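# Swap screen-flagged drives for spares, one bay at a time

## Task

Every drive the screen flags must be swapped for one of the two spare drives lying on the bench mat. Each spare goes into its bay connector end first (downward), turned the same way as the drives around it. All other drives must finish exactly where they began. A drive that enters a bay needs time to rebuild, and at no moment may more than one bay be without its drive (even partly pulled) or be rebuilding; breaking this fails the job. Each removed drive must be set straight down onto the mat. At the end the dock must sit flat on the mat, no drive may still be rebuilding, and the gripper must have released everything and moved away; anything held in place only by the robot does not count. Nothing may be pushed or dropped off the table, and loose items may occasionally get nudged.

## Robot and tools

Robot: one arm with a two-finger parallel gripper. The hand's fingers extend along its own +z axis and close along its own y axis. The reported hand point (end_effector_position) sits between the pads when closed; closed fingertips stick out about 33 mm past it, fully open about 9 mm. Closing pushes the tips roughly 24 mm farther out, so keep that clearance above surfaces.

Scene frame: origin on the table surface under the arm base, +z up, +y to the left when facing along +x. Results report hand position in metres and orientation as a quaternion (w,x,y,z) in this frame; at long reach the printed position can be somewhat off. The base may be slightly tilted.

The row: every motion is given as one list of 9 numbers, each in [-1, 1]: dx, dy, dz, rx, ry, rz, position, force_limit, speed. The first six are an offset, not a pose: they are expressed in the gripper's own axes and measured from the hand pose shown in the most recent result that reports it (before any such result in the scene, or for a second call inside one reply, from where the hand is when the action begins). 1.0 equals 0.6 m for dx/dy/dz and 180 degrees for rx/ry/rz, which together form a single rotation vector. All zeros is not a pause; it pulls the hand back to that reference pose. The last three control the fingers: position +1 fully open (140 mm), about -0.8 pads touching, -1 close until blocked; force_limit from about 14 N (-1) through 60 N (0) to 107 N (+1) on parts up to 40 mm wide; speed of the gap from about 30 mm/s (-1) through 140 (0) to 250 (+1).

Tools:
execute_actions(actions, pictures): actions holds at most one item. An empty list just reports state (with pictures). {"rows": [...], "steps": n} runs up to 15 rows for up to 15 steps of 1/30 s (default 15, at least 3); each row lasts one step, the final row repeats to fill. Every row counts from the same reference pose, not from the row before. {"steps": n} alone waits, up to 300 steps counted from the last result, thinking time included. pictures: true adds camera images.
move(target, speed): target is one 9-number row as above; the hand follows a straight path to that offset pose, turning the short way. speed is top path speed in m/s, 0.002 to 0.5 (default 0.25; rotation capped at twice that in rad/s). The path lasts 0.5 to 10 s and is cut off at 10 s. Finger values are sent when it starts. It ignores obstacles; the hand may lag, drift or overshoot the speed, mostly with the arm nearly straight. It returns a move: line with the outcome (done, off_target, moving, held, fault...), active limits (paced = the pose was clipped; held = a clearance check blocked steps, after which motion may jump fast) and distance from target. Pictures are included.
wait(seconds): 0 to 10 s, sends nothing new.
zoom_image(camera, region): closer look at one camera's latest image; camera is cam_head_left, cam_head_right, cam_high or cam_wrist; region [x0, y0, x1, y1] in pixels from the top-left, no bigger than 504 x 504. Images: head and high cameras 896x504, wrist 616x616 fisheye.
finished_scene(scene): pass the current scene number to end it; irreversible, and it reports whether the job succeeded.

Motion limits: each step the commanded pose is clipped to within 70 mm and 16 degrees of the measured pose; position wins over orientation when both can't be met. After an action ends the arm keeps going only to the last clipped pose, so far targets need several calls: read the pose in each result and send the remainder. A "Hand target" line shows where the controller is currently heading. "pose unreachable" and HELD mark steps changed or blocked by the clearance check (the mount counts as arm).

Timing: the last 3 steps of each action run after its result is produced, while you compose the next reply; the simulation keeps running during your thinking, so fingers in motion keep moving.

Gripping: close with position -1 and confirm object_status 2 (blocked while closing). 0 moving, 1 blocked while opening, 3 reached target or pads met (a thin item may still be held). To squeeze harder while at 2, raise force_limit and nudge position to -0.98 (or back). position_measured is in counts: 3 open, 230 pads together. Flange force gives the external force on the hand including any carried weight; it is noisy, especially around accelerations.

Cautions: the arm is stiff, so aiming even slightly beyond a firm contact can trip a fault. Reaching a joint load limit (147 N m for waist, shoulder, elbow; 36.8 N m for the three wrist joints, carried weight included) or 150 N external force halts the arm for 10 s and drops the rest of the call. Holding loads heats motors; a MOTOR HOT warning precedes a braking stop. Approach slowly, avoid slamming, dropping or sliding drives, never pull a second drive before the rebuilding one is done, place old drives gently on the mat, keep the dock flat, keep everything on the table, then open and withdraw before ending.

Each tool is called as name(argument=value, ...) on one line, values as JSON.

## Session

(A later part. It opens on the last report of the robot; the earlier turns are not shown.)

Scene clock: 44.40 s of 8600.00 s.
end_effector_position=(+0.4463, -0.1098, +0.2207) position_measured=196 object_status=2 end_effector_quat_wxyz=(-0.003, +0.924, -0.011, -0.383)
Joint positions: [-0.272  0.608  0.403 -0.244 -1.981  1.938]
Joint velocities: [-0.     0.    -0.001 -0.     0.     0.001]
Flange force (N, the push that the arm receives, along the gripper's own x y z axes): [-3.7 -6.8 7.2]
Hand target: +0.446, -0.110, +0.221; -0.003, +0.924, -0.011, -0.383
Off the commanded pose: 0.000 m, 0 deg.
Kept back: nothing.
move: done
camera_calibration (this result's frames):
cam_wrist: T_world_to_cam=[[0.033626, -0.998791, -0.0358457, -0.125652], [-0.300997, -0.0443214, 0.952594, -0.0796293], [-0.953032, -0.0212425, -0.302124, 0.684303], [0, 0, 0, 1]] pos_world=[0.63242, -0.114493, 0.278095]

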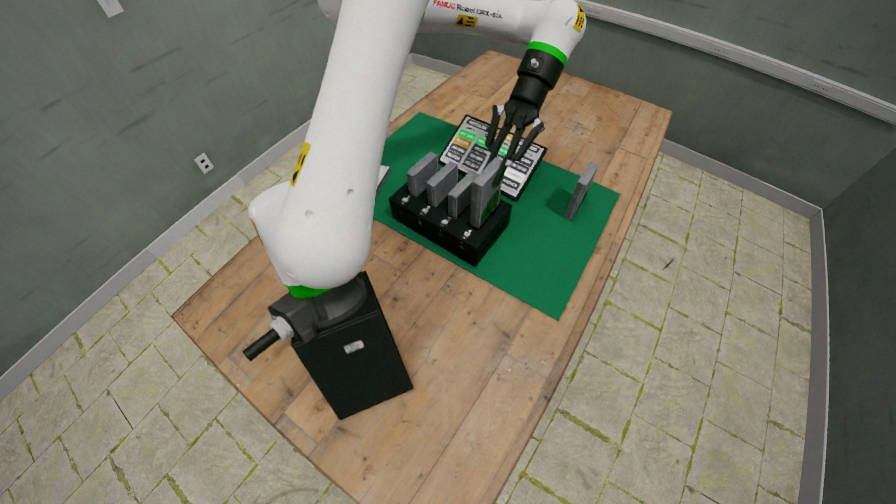

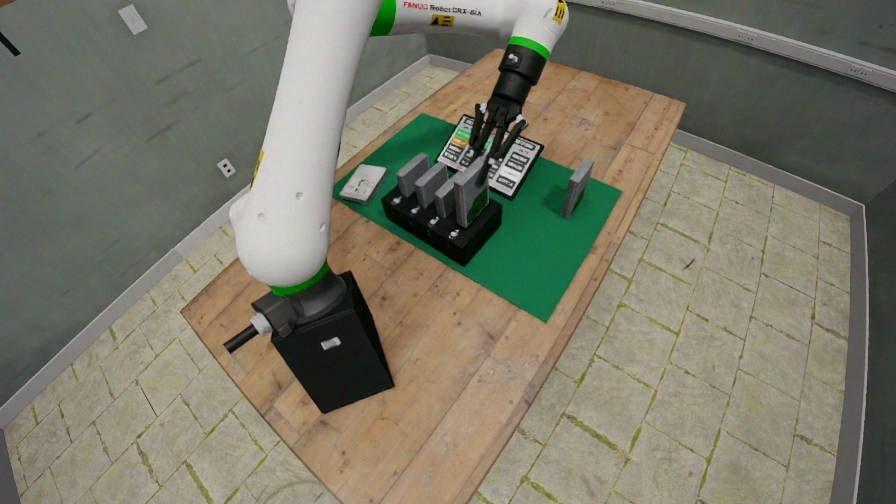

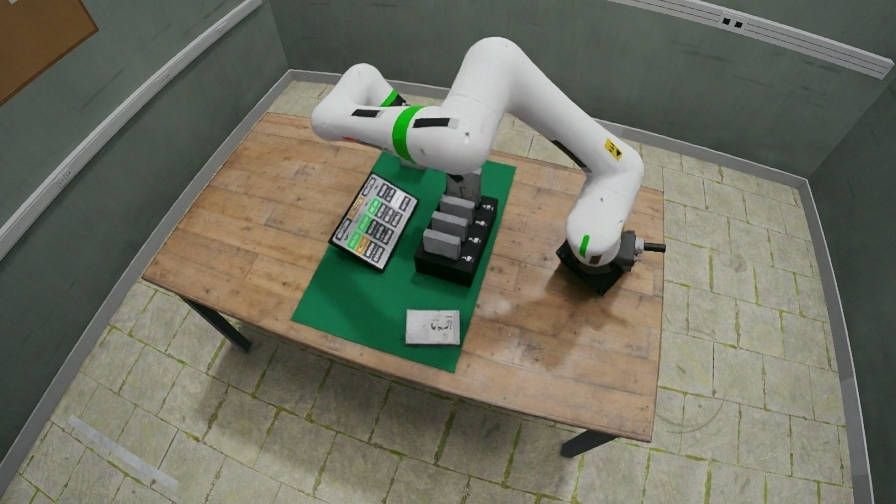

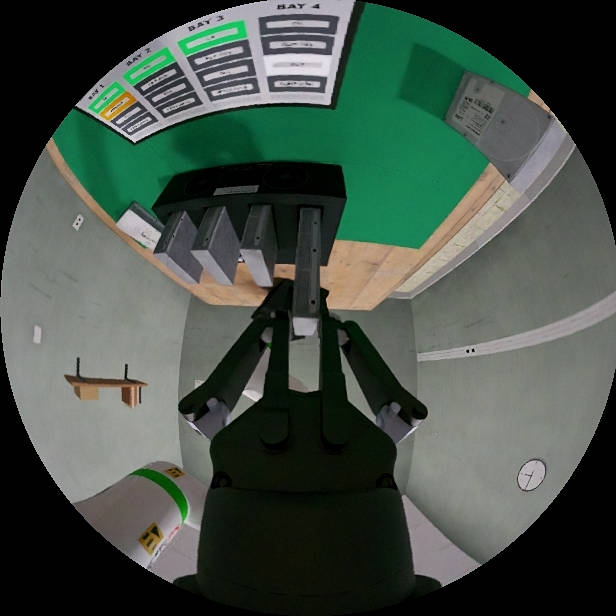

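Gaps at both ends; good.

move(target=[0.012,0,0.012,0,0,0,-1,0.6,0], speed=0.008)

Scene clock: 46.13 s of 8600.00 s.
end_effector_position=(+0.4463, -0.1099, +0.2105) position_measured=196 object_status=2 end_effector_quat_wxyz=(-0.003, +0.924, -0.011, -0.383)
Joint positions: [-0.265  0.616  0.395 -0.247 -1.964  1.935]
Joint velocities: [ 0.     0.001 -0.002  0.     0.001 -0.001]
Flange force (N, the push that the arm receives, along the gripper's own x y z axes): [1.3 -4.2 4.6]
Hand target: +0.446, -0.110, +0.211; -0.003, +0.924, -0.011, -0.383
Off the commanded pose: 0.000 m, 0 deg.
Kept back: nothing.
move: done
camera_calibration (this result's frames):
cam_wrist: T_world_to_cam=[[0.0335818, -0.998792, -0.03587, -0.126004], [-0.301006, -0.0443313, 0.952591, -0.0699379], [-0.953031, -0.0211926, -0.302131, 0.68118], [0, 0, 0, 1]] pos_world=[0.632365, -0.114517, 0.267908]

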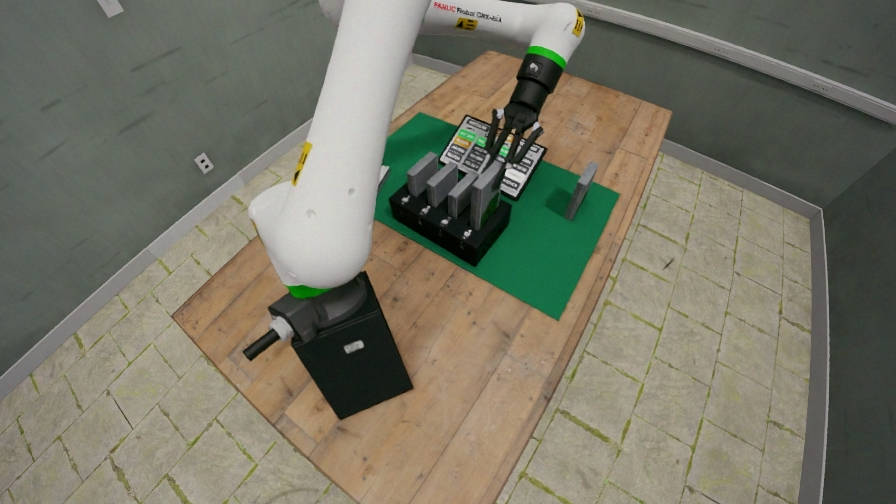

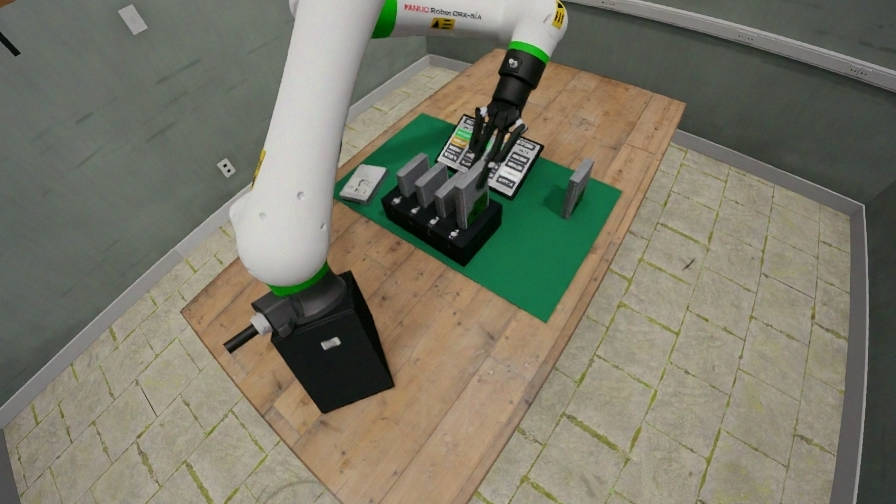

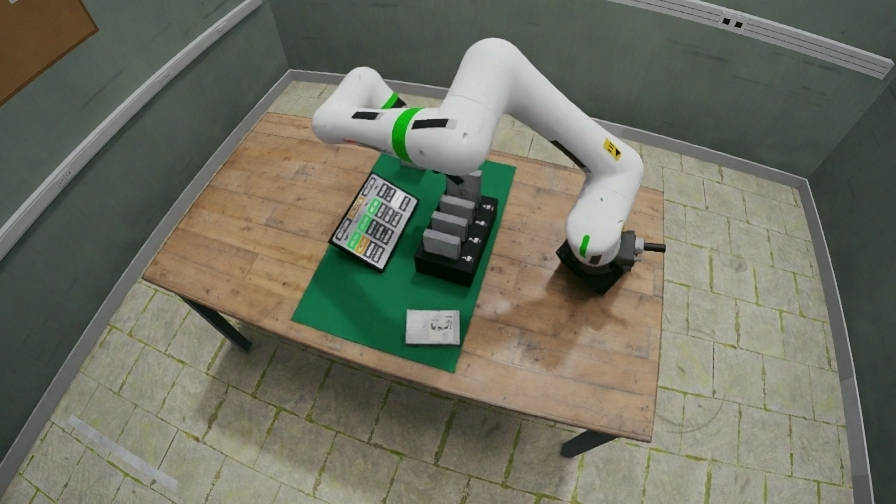

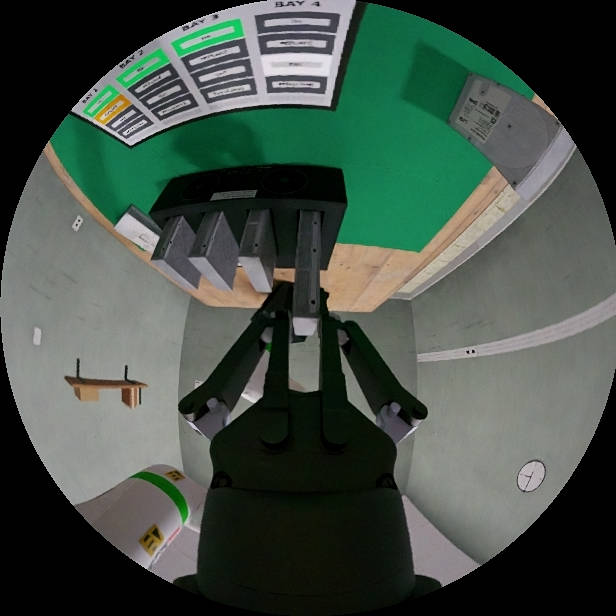

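move(target=[0.068,0,0.068,0,0,0,-1,0.6,0], speed=0.025)

move(target=[0.0035,0,0.0035,0,0,0,-1,0.6,0], speed=0.005)

Scene clock: 48.90 s of 8600.00 s.
end_effector_position=(+0.4460, -0.1100, +0.1528) position_measured=196 object_status=2 end_effector_quat_wxyz=(-0.003, +0.924, -0.011, -0.383)
Joint positions: [-0.225  0.668  0.36  -0.263 -1.87   1.919]
Joint velocities: [ 0.001  0.001 -0.002 -0.    -0.001  0.   ]
Flange force (N, the push that the arm receives, along the gripper's own x y z axes): [-6.7 -3.9 -10.1]
Hand target: +0.446, -0.110, +0.153; -0.003, +0.924, -0.011, -0.383
Off the commanded pose: 0.000 m, 0 deg.
Kept back: nothing.
move: done
camera_calibration (this result's frames):
cam_wrist: T_world_to_cam=[[0.0333969, -0.998796, -0.035928, -0.128061], [-0.301074, -0.0443322, 0.95257, -0.0150416], [-0.953016, -0.020996, -0.302192, 0.66349], [0, 0, 0, 1]] pos_world=[0.632064, -0.114643, 0.210228]

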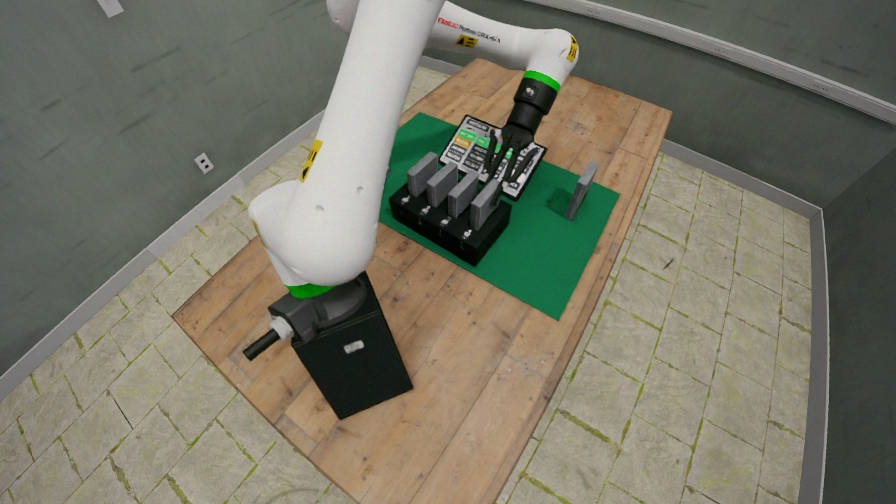

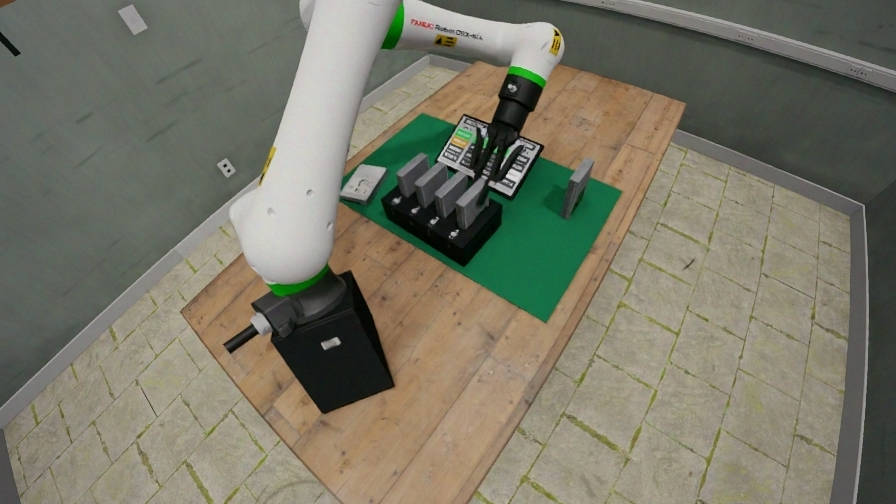

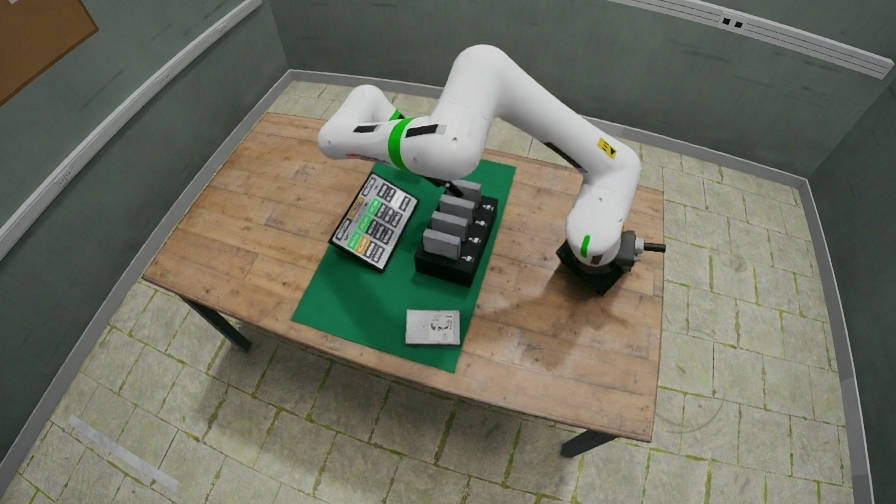

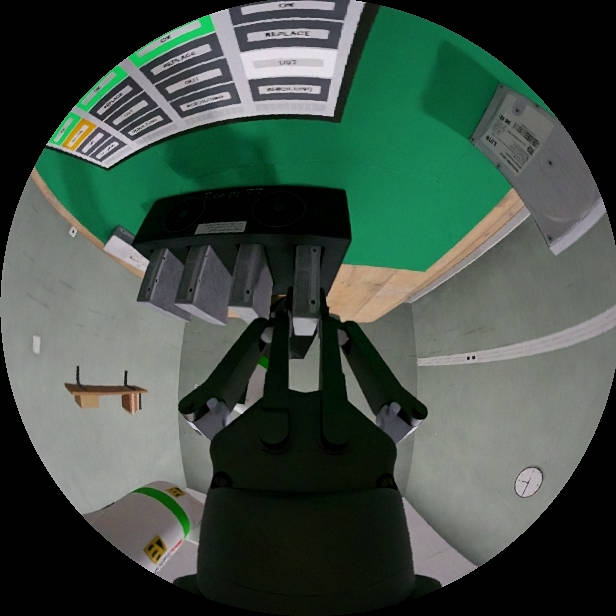

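Scene clock: 49.70 s of 8600.00 s.
end_effector_position=(+0.4460, -0.1100, +0.1499) position_measured=196 object_status=2 end_effector_quat_wxyz=(-0.003, +0.924, -0.011, -0.383)
Joint positions: [-0.223  0.671  0.359 -0.264 -1.865  1.918]
Joint velocities: [-0.     0.     0.     0.    -0.002  0.   ]
Flange force (N, the push that the arm receives, along the gripper's own x y z axes): [-12.0 -2.9 -8.4]
Hand target: +0.446, -0.110, +0.150; -0.003, +0.924, -0.011, -0.383
Off the commanded pose: 0.000 m, 0 deg.
Kept back: nothing.
move: done
camera_calibration (this result's frames):
cam_wrist: T_world_to_cam=[[0.0333869, -0.998796, -0.0359307, -0.128168], [-0.301076, -0.0443318, 0.952569, -0.0122165], [-0.953015, -0.0209855, -0.302194, 0.662579], [0, 0, 0, 1]] pos_world=[0.632049, -0.11465, 0.207259]

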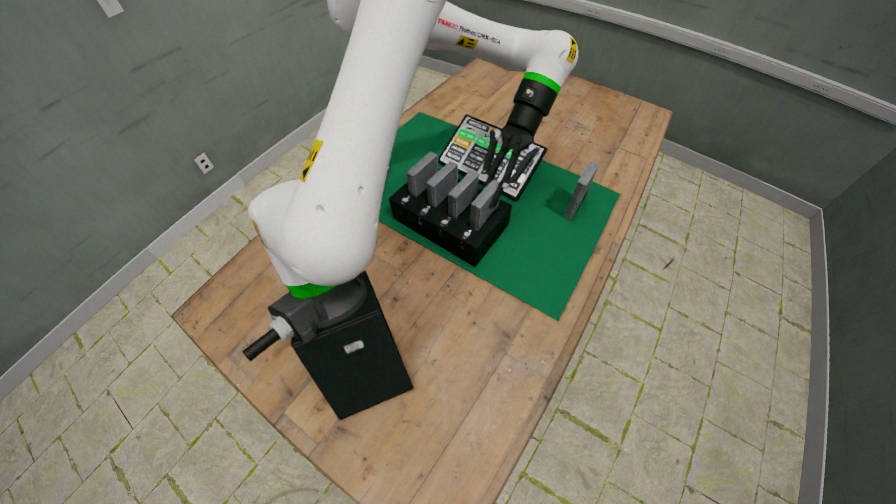

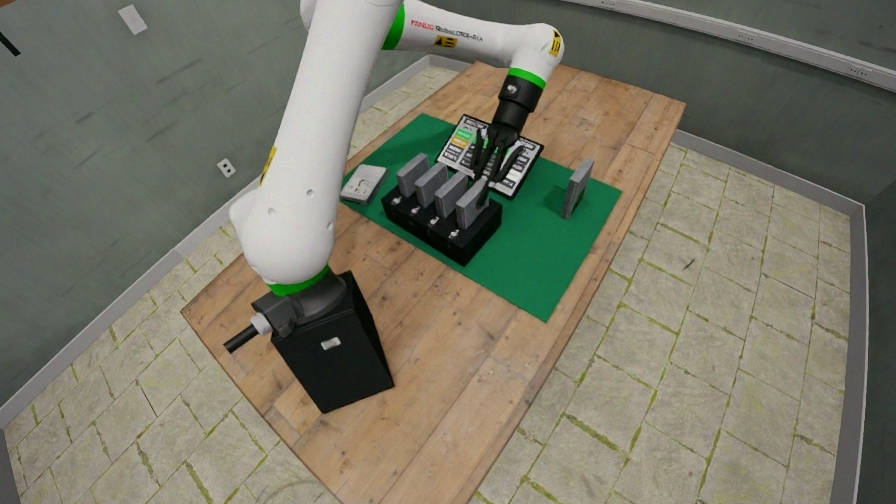

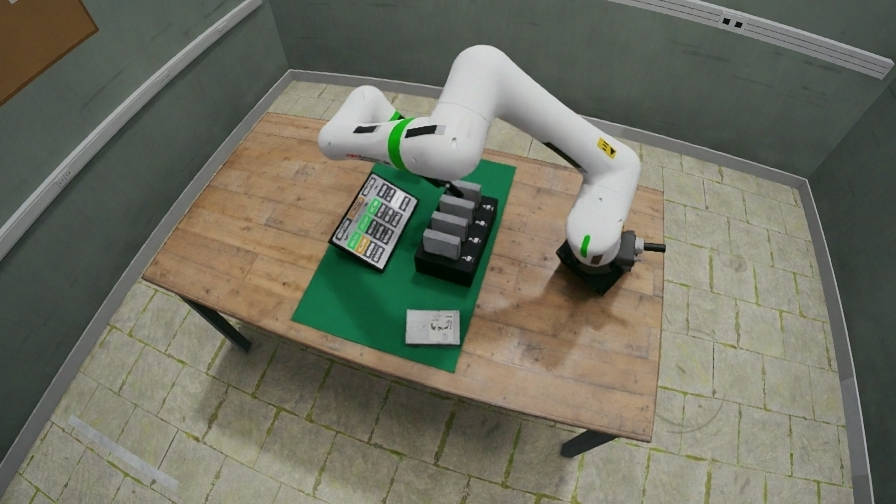

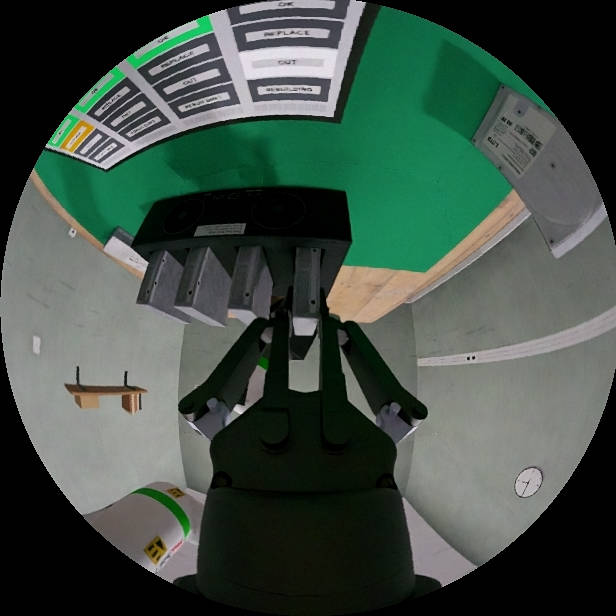

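move(target=[0.0035,0,0.0035,0,0,0,-1,0.6,0], speed=0.005)

Scene clock: 50.73 s of 8600.00 s.
end_effector_position=(+0.4460, -0.1100, +0.1469) position_measured=196 object_status=2 end_effector_quat_wxyz=(-0.003, +0.924, -0.011, -0.383)
Joint positions: [-0.221  0.674  0.357 -0.265 -1.86   1.917]
Joint velocities: [ 0.    -0.     0.001  0.     0.001 -0.002]
Flange force (N, the push that the arm receives, along the gripper's own x y z axes): [-16.7 -6.6 -8.6]
Hand target: +0.446, -0.110, +0.147; -0.003, +0.924, -0.011, -0.383
Off the commanded pose: 0.000 m, 0 deg.
Kept back: nothing.
move: done
camera_calibration (this result's frames):
cam_wrist: T_world_to_cam=[[0.0333775, -0.998797, -0.0359329, -0.128275], [-0.30108, -0.0443312, 0.952568, -0.00939141], [-0.953015, -0.0209757, -0.302197, 0.661669], [0, 0, 0, 1]] pos_world=[0.632034, -0.114658, 0.204291]

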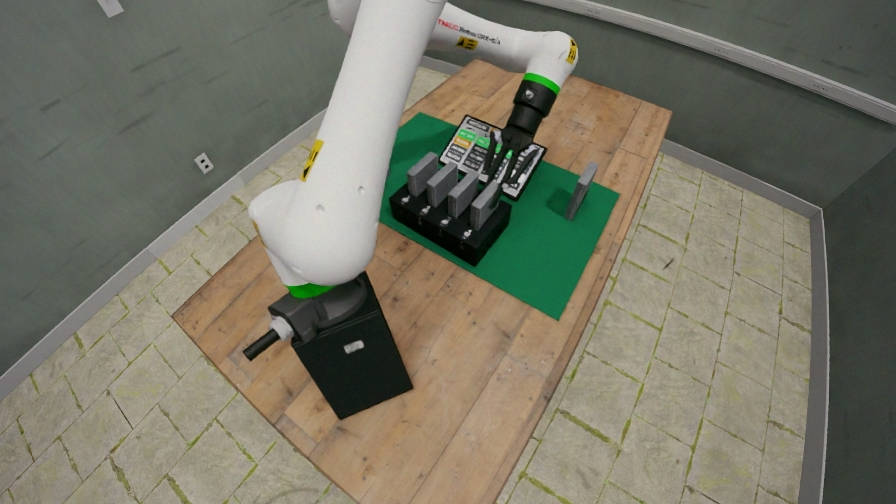

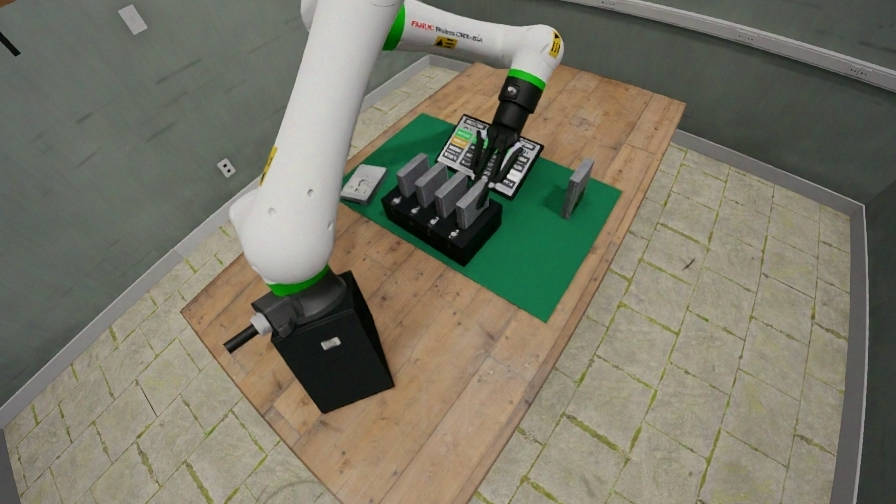

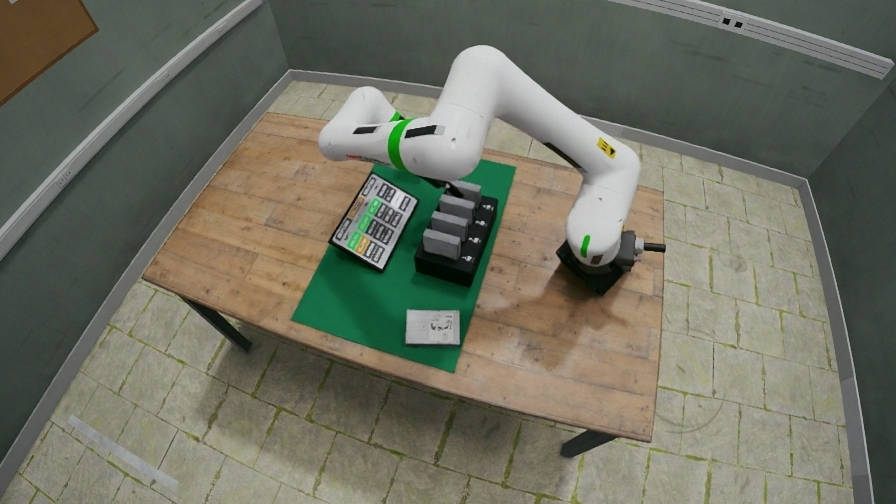

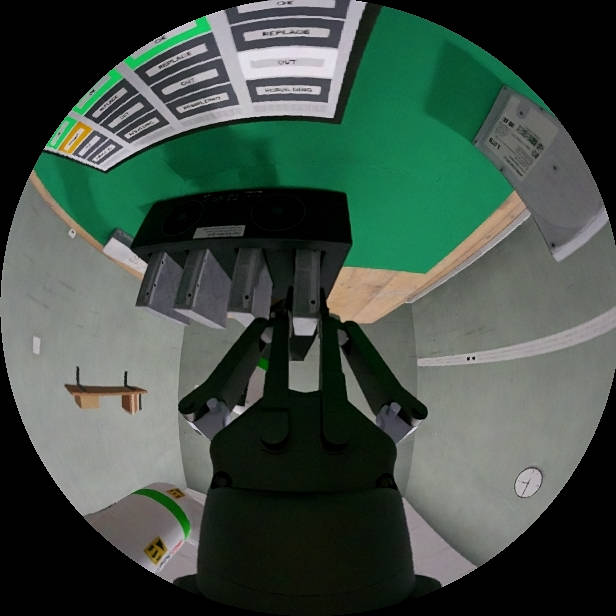

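move(target=[0.0024,0,0.0024,0,0,0,-1,0.6,0], speed=0.005)

Scene clock: 51.67 s of 8600.00 s.
end_effector_position=(+0.4460, -0.1100, +0.1449) position_measured=196 object_status=2 end_effector_quat_wxyz=(-0.003, +0.924, -0.011, -0.383)
Joint positions: [-0.22   0.676  0.357 -0.265 -1.857  1.916]
Joint velocities: [ 0.001  0.    -0.    -0.     0.001 -0.001]
Flange force (N, the push that the arm receives, along the gripper's own x y z axes): [-7.6 -5.1 -2.6]
Hand target: +0.446, -0.110, +0.145; -0.003, +0.924, -0.011, -0.383
Off the commanded pose: 0.000 m, 0 deg.
Kept back: nothing.
move: done
camera_calibration (this result's frames):
cam_wrist: T_world_to_cam=[[0.0334409, -0.998799, -0.0358113, -0.128436], [-0.301067, -0.044234, 0.952577, -0.007501], [-0.953017, -0.0210734, -0.302184, 0.661053], [0, 0, 0, 1]] pos_world=[0.632031, -0.114683, 0.202306]

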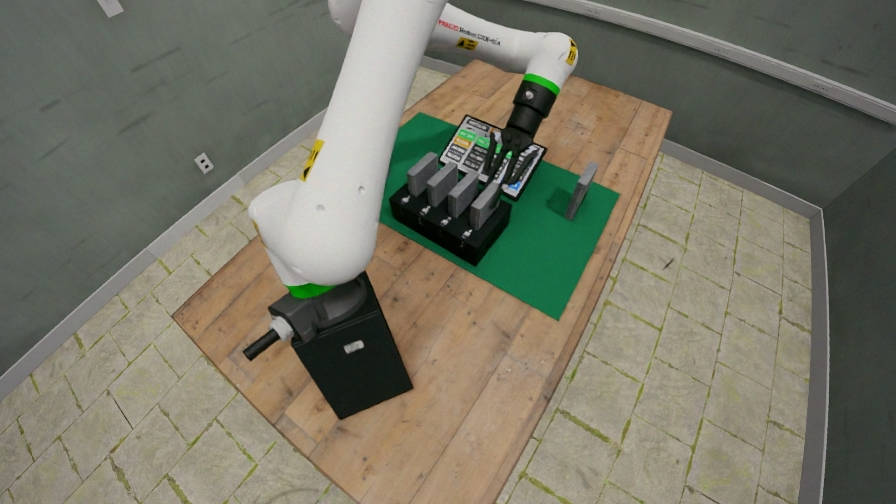

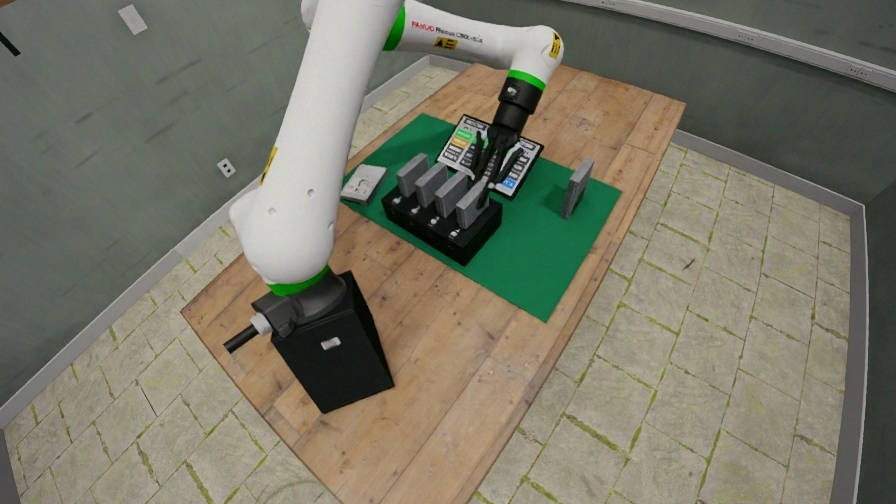

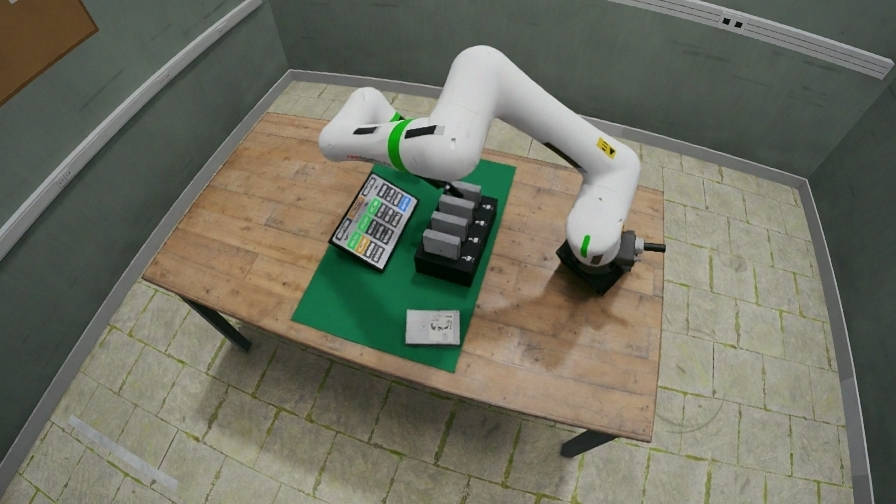

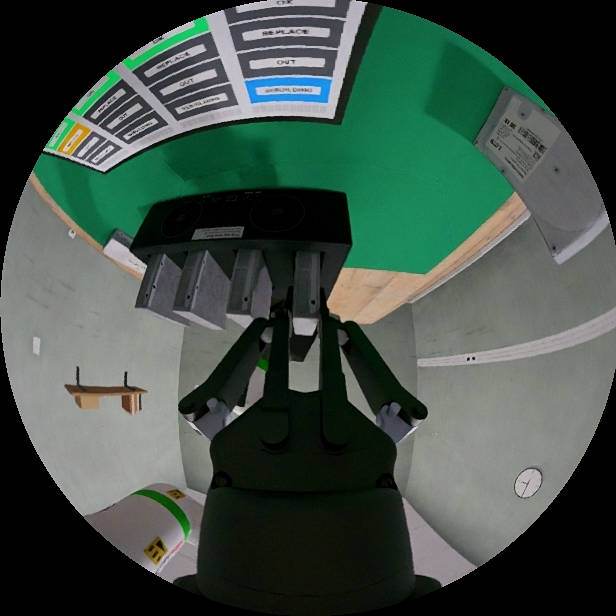

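execute_actions(actions=[{"rows":[[0,0,0,0,0,0,-0.4,0,-0.3]],"steps":10}])

move(target=[-0.11,0,-0.11,0,0,0,-0.4,0,0], speed=0.1)

move(target=[-0.05,-0.63,0.05,0,0.25,0,1,0,0], speed=0.25)

move(target=[-0.1,0.03,0.05,0,0,-0.09,1,0,0], speed=0.2)

Scene clock: 52.10 s of 8600.00 s.
end_effector_position=(+0.4459, -0.1100, +0.1448) position_measured=179 object_status=0 end_effector_quat_wxyz=(-0.003, +0.924, -0.011, -0.383)
Joint positions: [-0.22   0.676  0.356 -0.265 -1.857  1.916]
Joint velocities: [ 0.     0.     0.002 -0.     0.    -0.   ]
Flange force (N, the push that the arm receives, along the gripper's own x y z axes): [-2.3 -3.0 2.8]
Steps of this call (steps 1 to 6: nothing new was sent; steps 7 to 13: the first 7 steps of this action). Readings (end_effector_position | what the end effector reports):
7: (+0.4460, -0.1100, +0.1449) | position_measured=196 object_status=0
8: (+0.4459, -0.1100, +0.1449) | position_measured=196 object_status=0
10: (+0.4459, -0.1100, +0.1448) | position_measured=182 object_status=0
13: the state above

Scene clock: 53.57 s of 8600.00 s.
end_effector_position=(+0.4464, -0.1099, +0.2382) position_measured=179 object_status=3 end_effector_quat_wxyz=(-0.003, +0.924, -0.011, -0.383)
Joint positions: [-0.285  0.595  0.419 -0.239 -2.012  1.944]
Joint velocities: [ 0.     0.002  0.002 -0.    -0.     0.002]
Flange force (N, the push that the arm receives, along the gripper's own x y z axes): [-6.1 -3.4 4.4]
Hand target: +0.446, -0.110, +0.238; -0.003, +0.924, -0.011, -0.383
Off your previous action's commanded pose: 0.000 m, 0 deg at its last step (step 3 of this call).
Off the commanded pose: 0.000 m, 0 deg.
Kept back: nothing.
move: done
camera_calibration (this result's frames):
cam_wrist: T_world_to_cam=[[0.0337912, -0.998793, -0.035651, -0.125147], [-0.300965, -0.0441848, 0.952611, -0.0963083], [-0.953036, -0.0214602, -0.302095, 0.689654], [0, 0, 0, 1]] pos_world=[0.632509, -0.114451, 0.295624]

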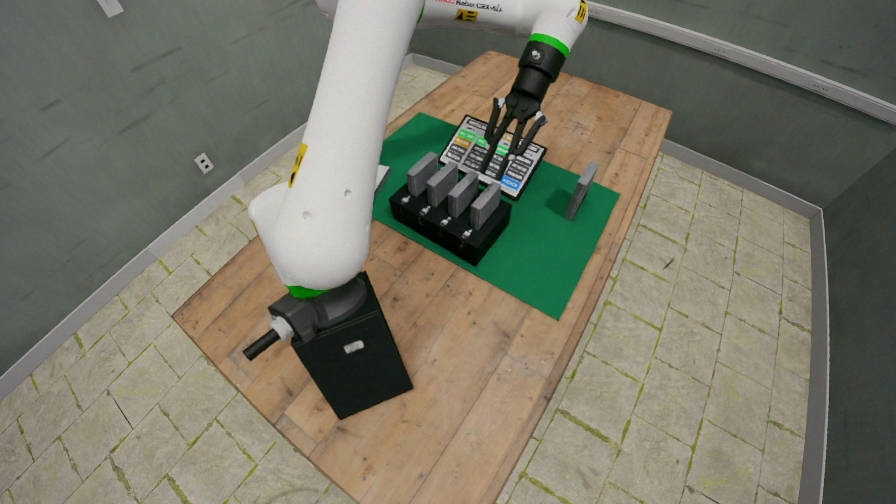

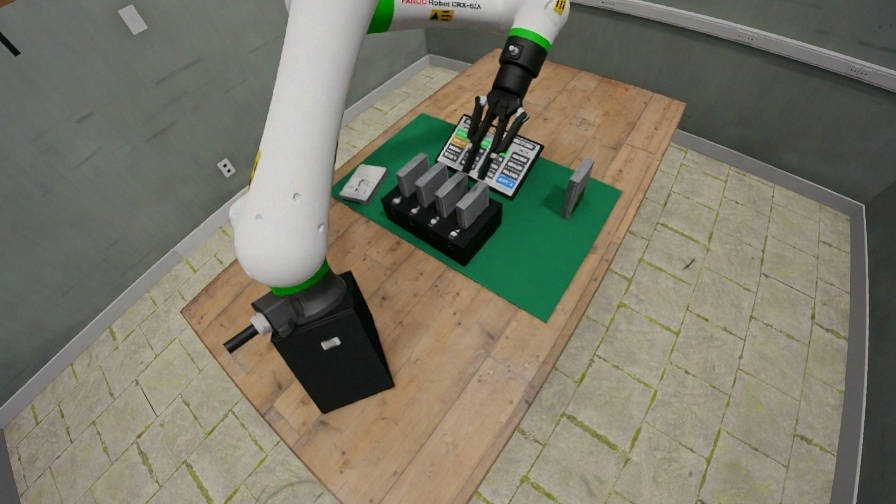

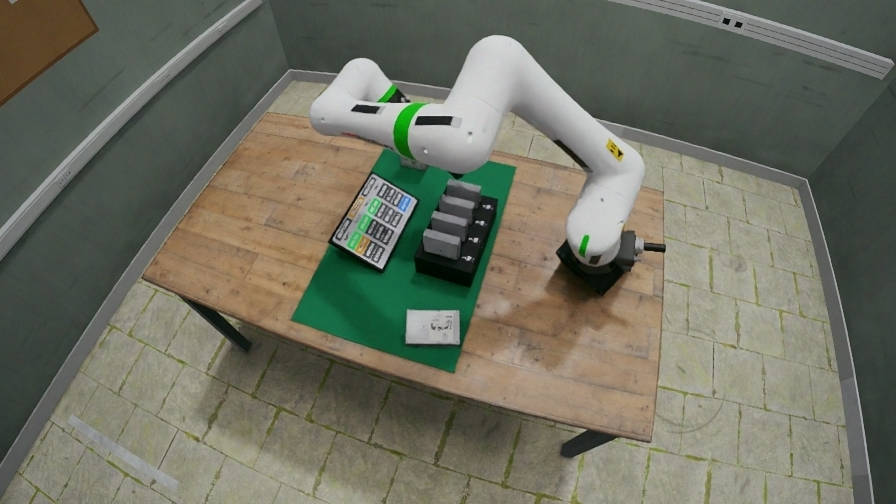

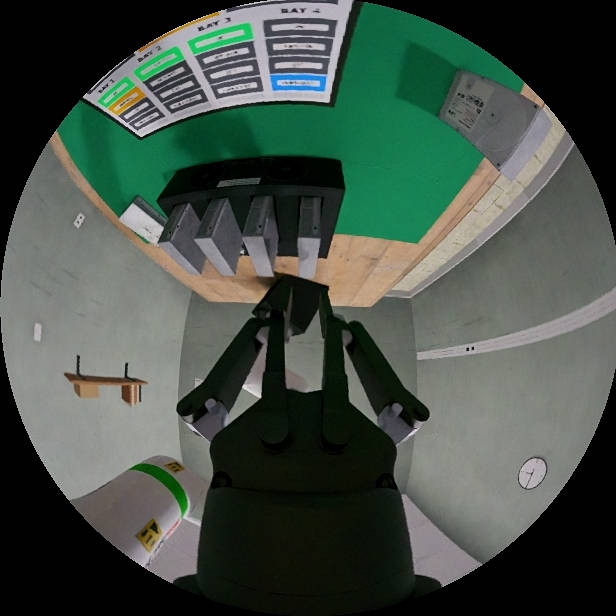

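Scene clock: 55.73 s of 8600.00 s.
end_effector_position=(+0.4120, +0.2700, +0.2386) position_measured=3 object_status=3 end_effector_quat_wxyz=(-0.001, +1.000, -0.012, -0.002)
Joint positions: [ 0.582 -0.47  -0.295 -0.211 -1.274  0.946]
Joint velocities: [ 0.     0.    -0.001  0.001  0.001  0.002]
Flange force (N, the push that the arm receives, along the gripper's own x y z axes): [-2.9 -1.4 1.6]
Hand target: +0.412, +0.270, +0.239; -0.001, +1.000, -0.012, -0.002
Off the commanded pose: 0.002 m, 0 deg.
Kept back: nothing.
move: done
camera_calibration (this result's frames):
cam_wrist: T_world_to_cam=[[0.0429151, -0.999033, 0.00957427, 0.240891], [-0.885649, -0.0336059, 0.463138, 0.264625], [-0.462369, -0.028355, -0.886234, 0.60419], [0, 0, 0, 1]] pos_world=[0.503386, 0.266682, 0.410589]

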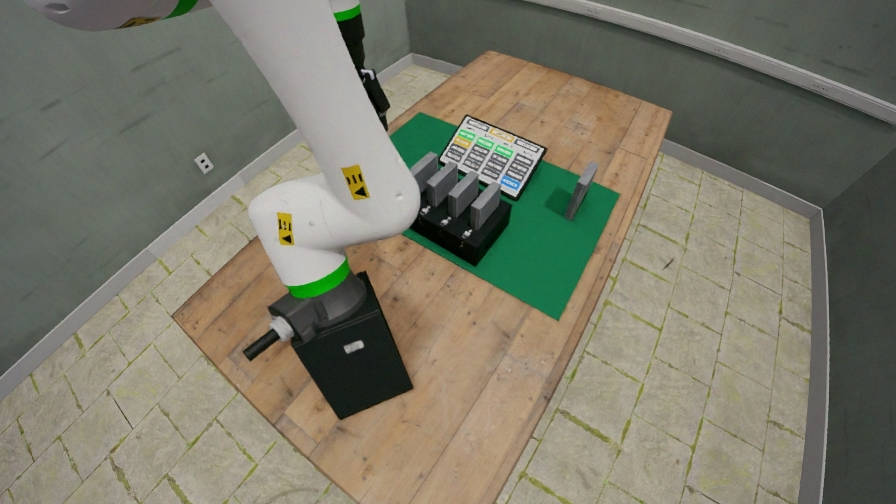

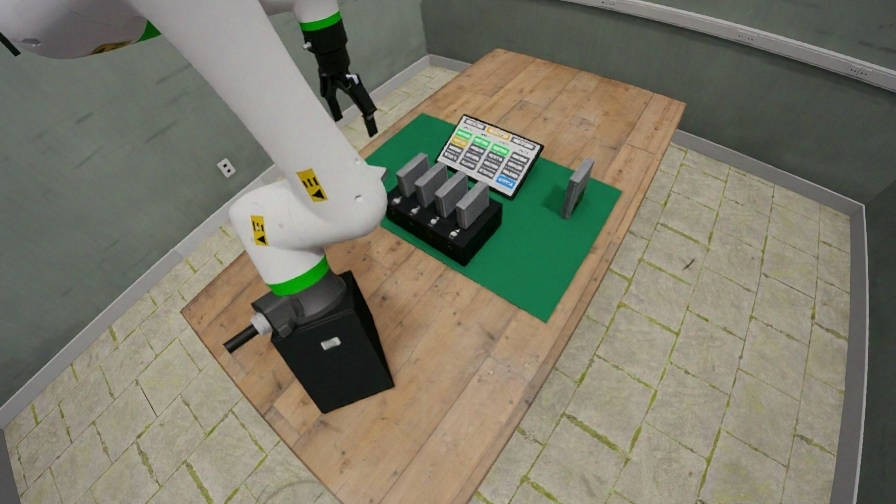

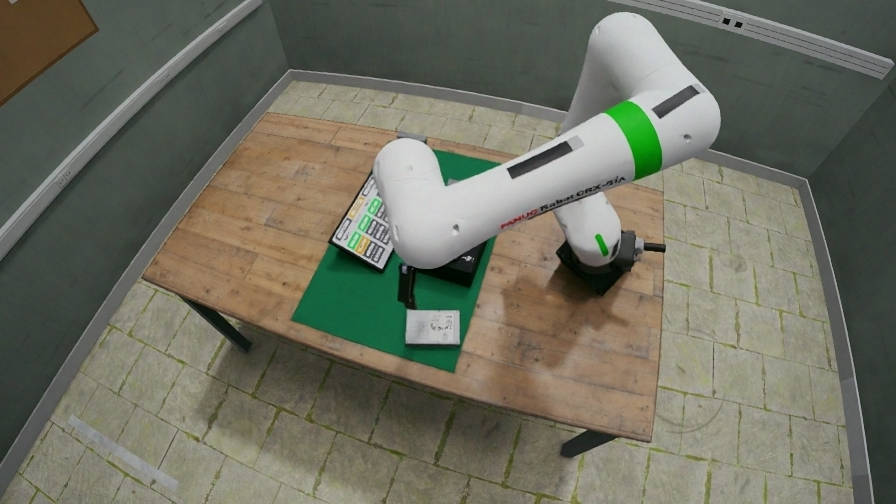

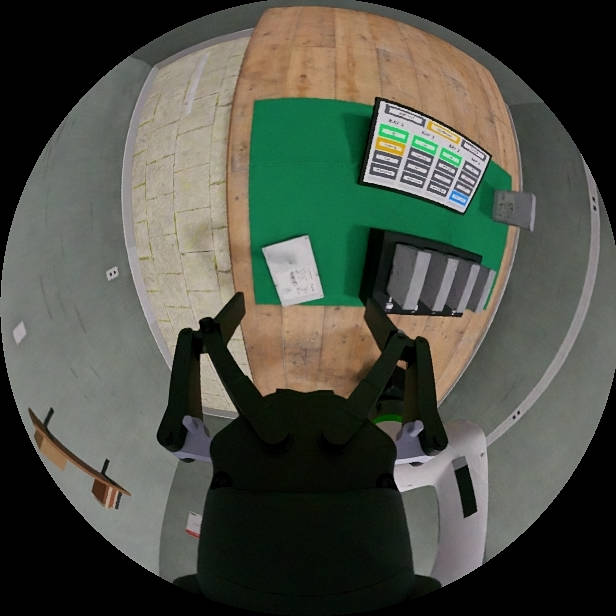

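Scene clock: 56.77 s of 8600.00 s.
end_effector_position=(+0.3513, +0.2533, +0.2089) position_measured=3 object_status=3 end_effector_quat_wxyz=(-0.002, +0.992, +0.129, -0.002)
Joint positions: [ 0.742 -0.639 -0.514 -0.136 -1.198  1.073]
Joint velocities: [ 0.    -0.001 -0.005  0.001  0.001 -0.   ]
Flange force (N, the push that the arm receives, along the gripper's own x y z axes): no reading
Hand target: +0.351, +0.253, +0.209; -0.002, +0.992, +0.129, -0.002
Off the commanded pose: 0.000 m, 0 deg.
Kept back: nothing.
move: done
camera_calibration (this result's frames):
cam_wrist: T_world_to_cam=[[0.319647, -0.947503, 0.00804195, 0.117187], [-0.841116, -0.279828, 0.46284, 0.270839], [-0.436291, -0.154709, -0.886406, 0.572233], [0, 0, 0, 1]] pos_world=[0.440009, 0.275353, 0.380933]

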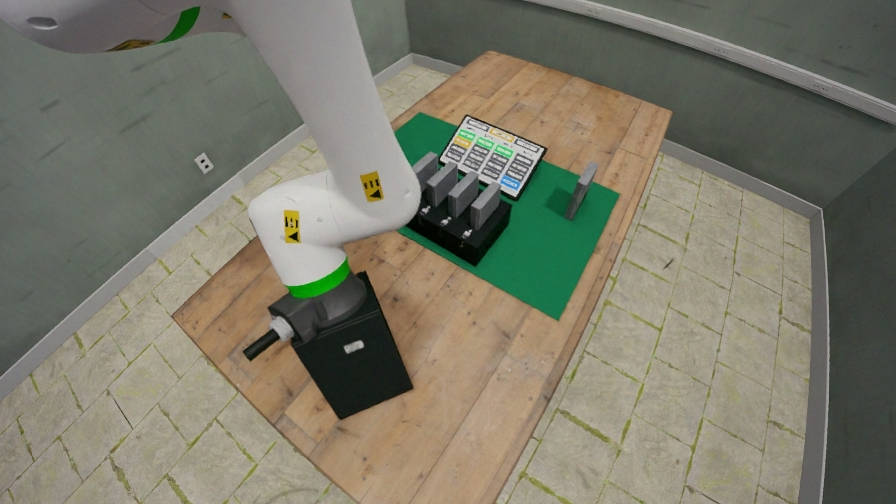

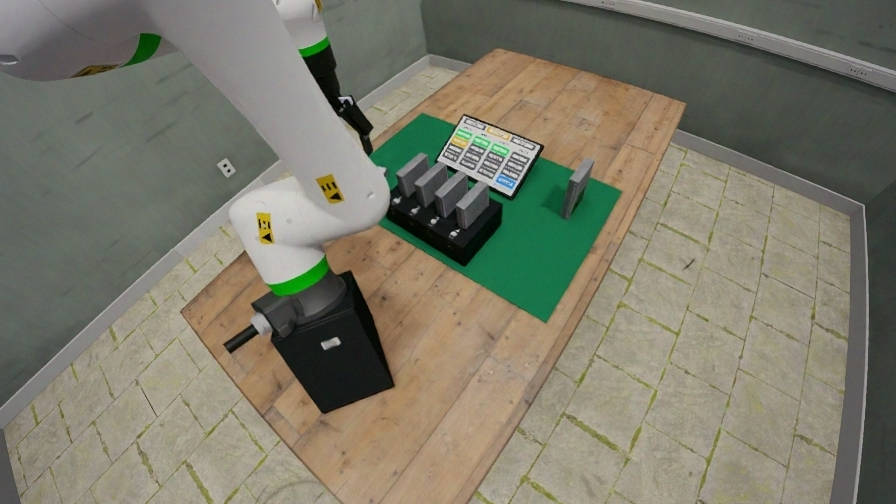

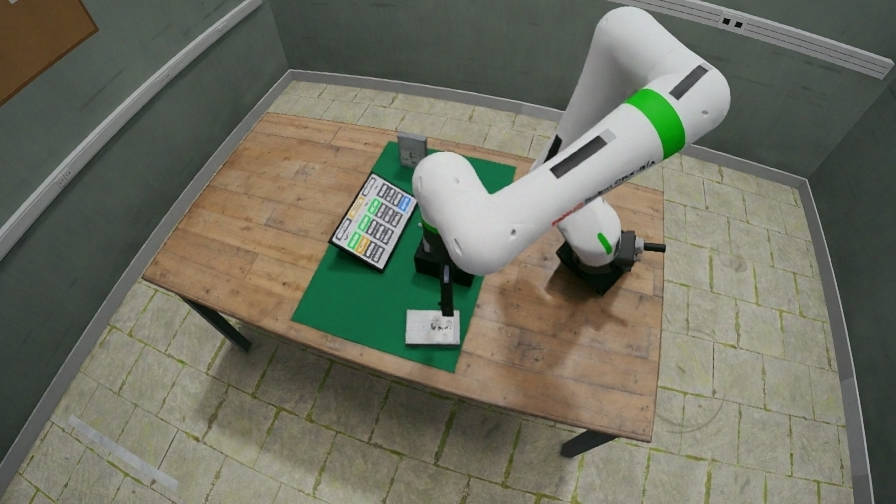

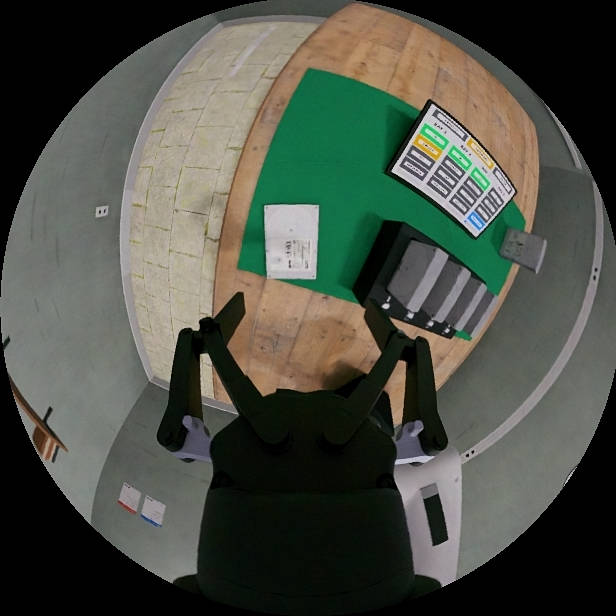

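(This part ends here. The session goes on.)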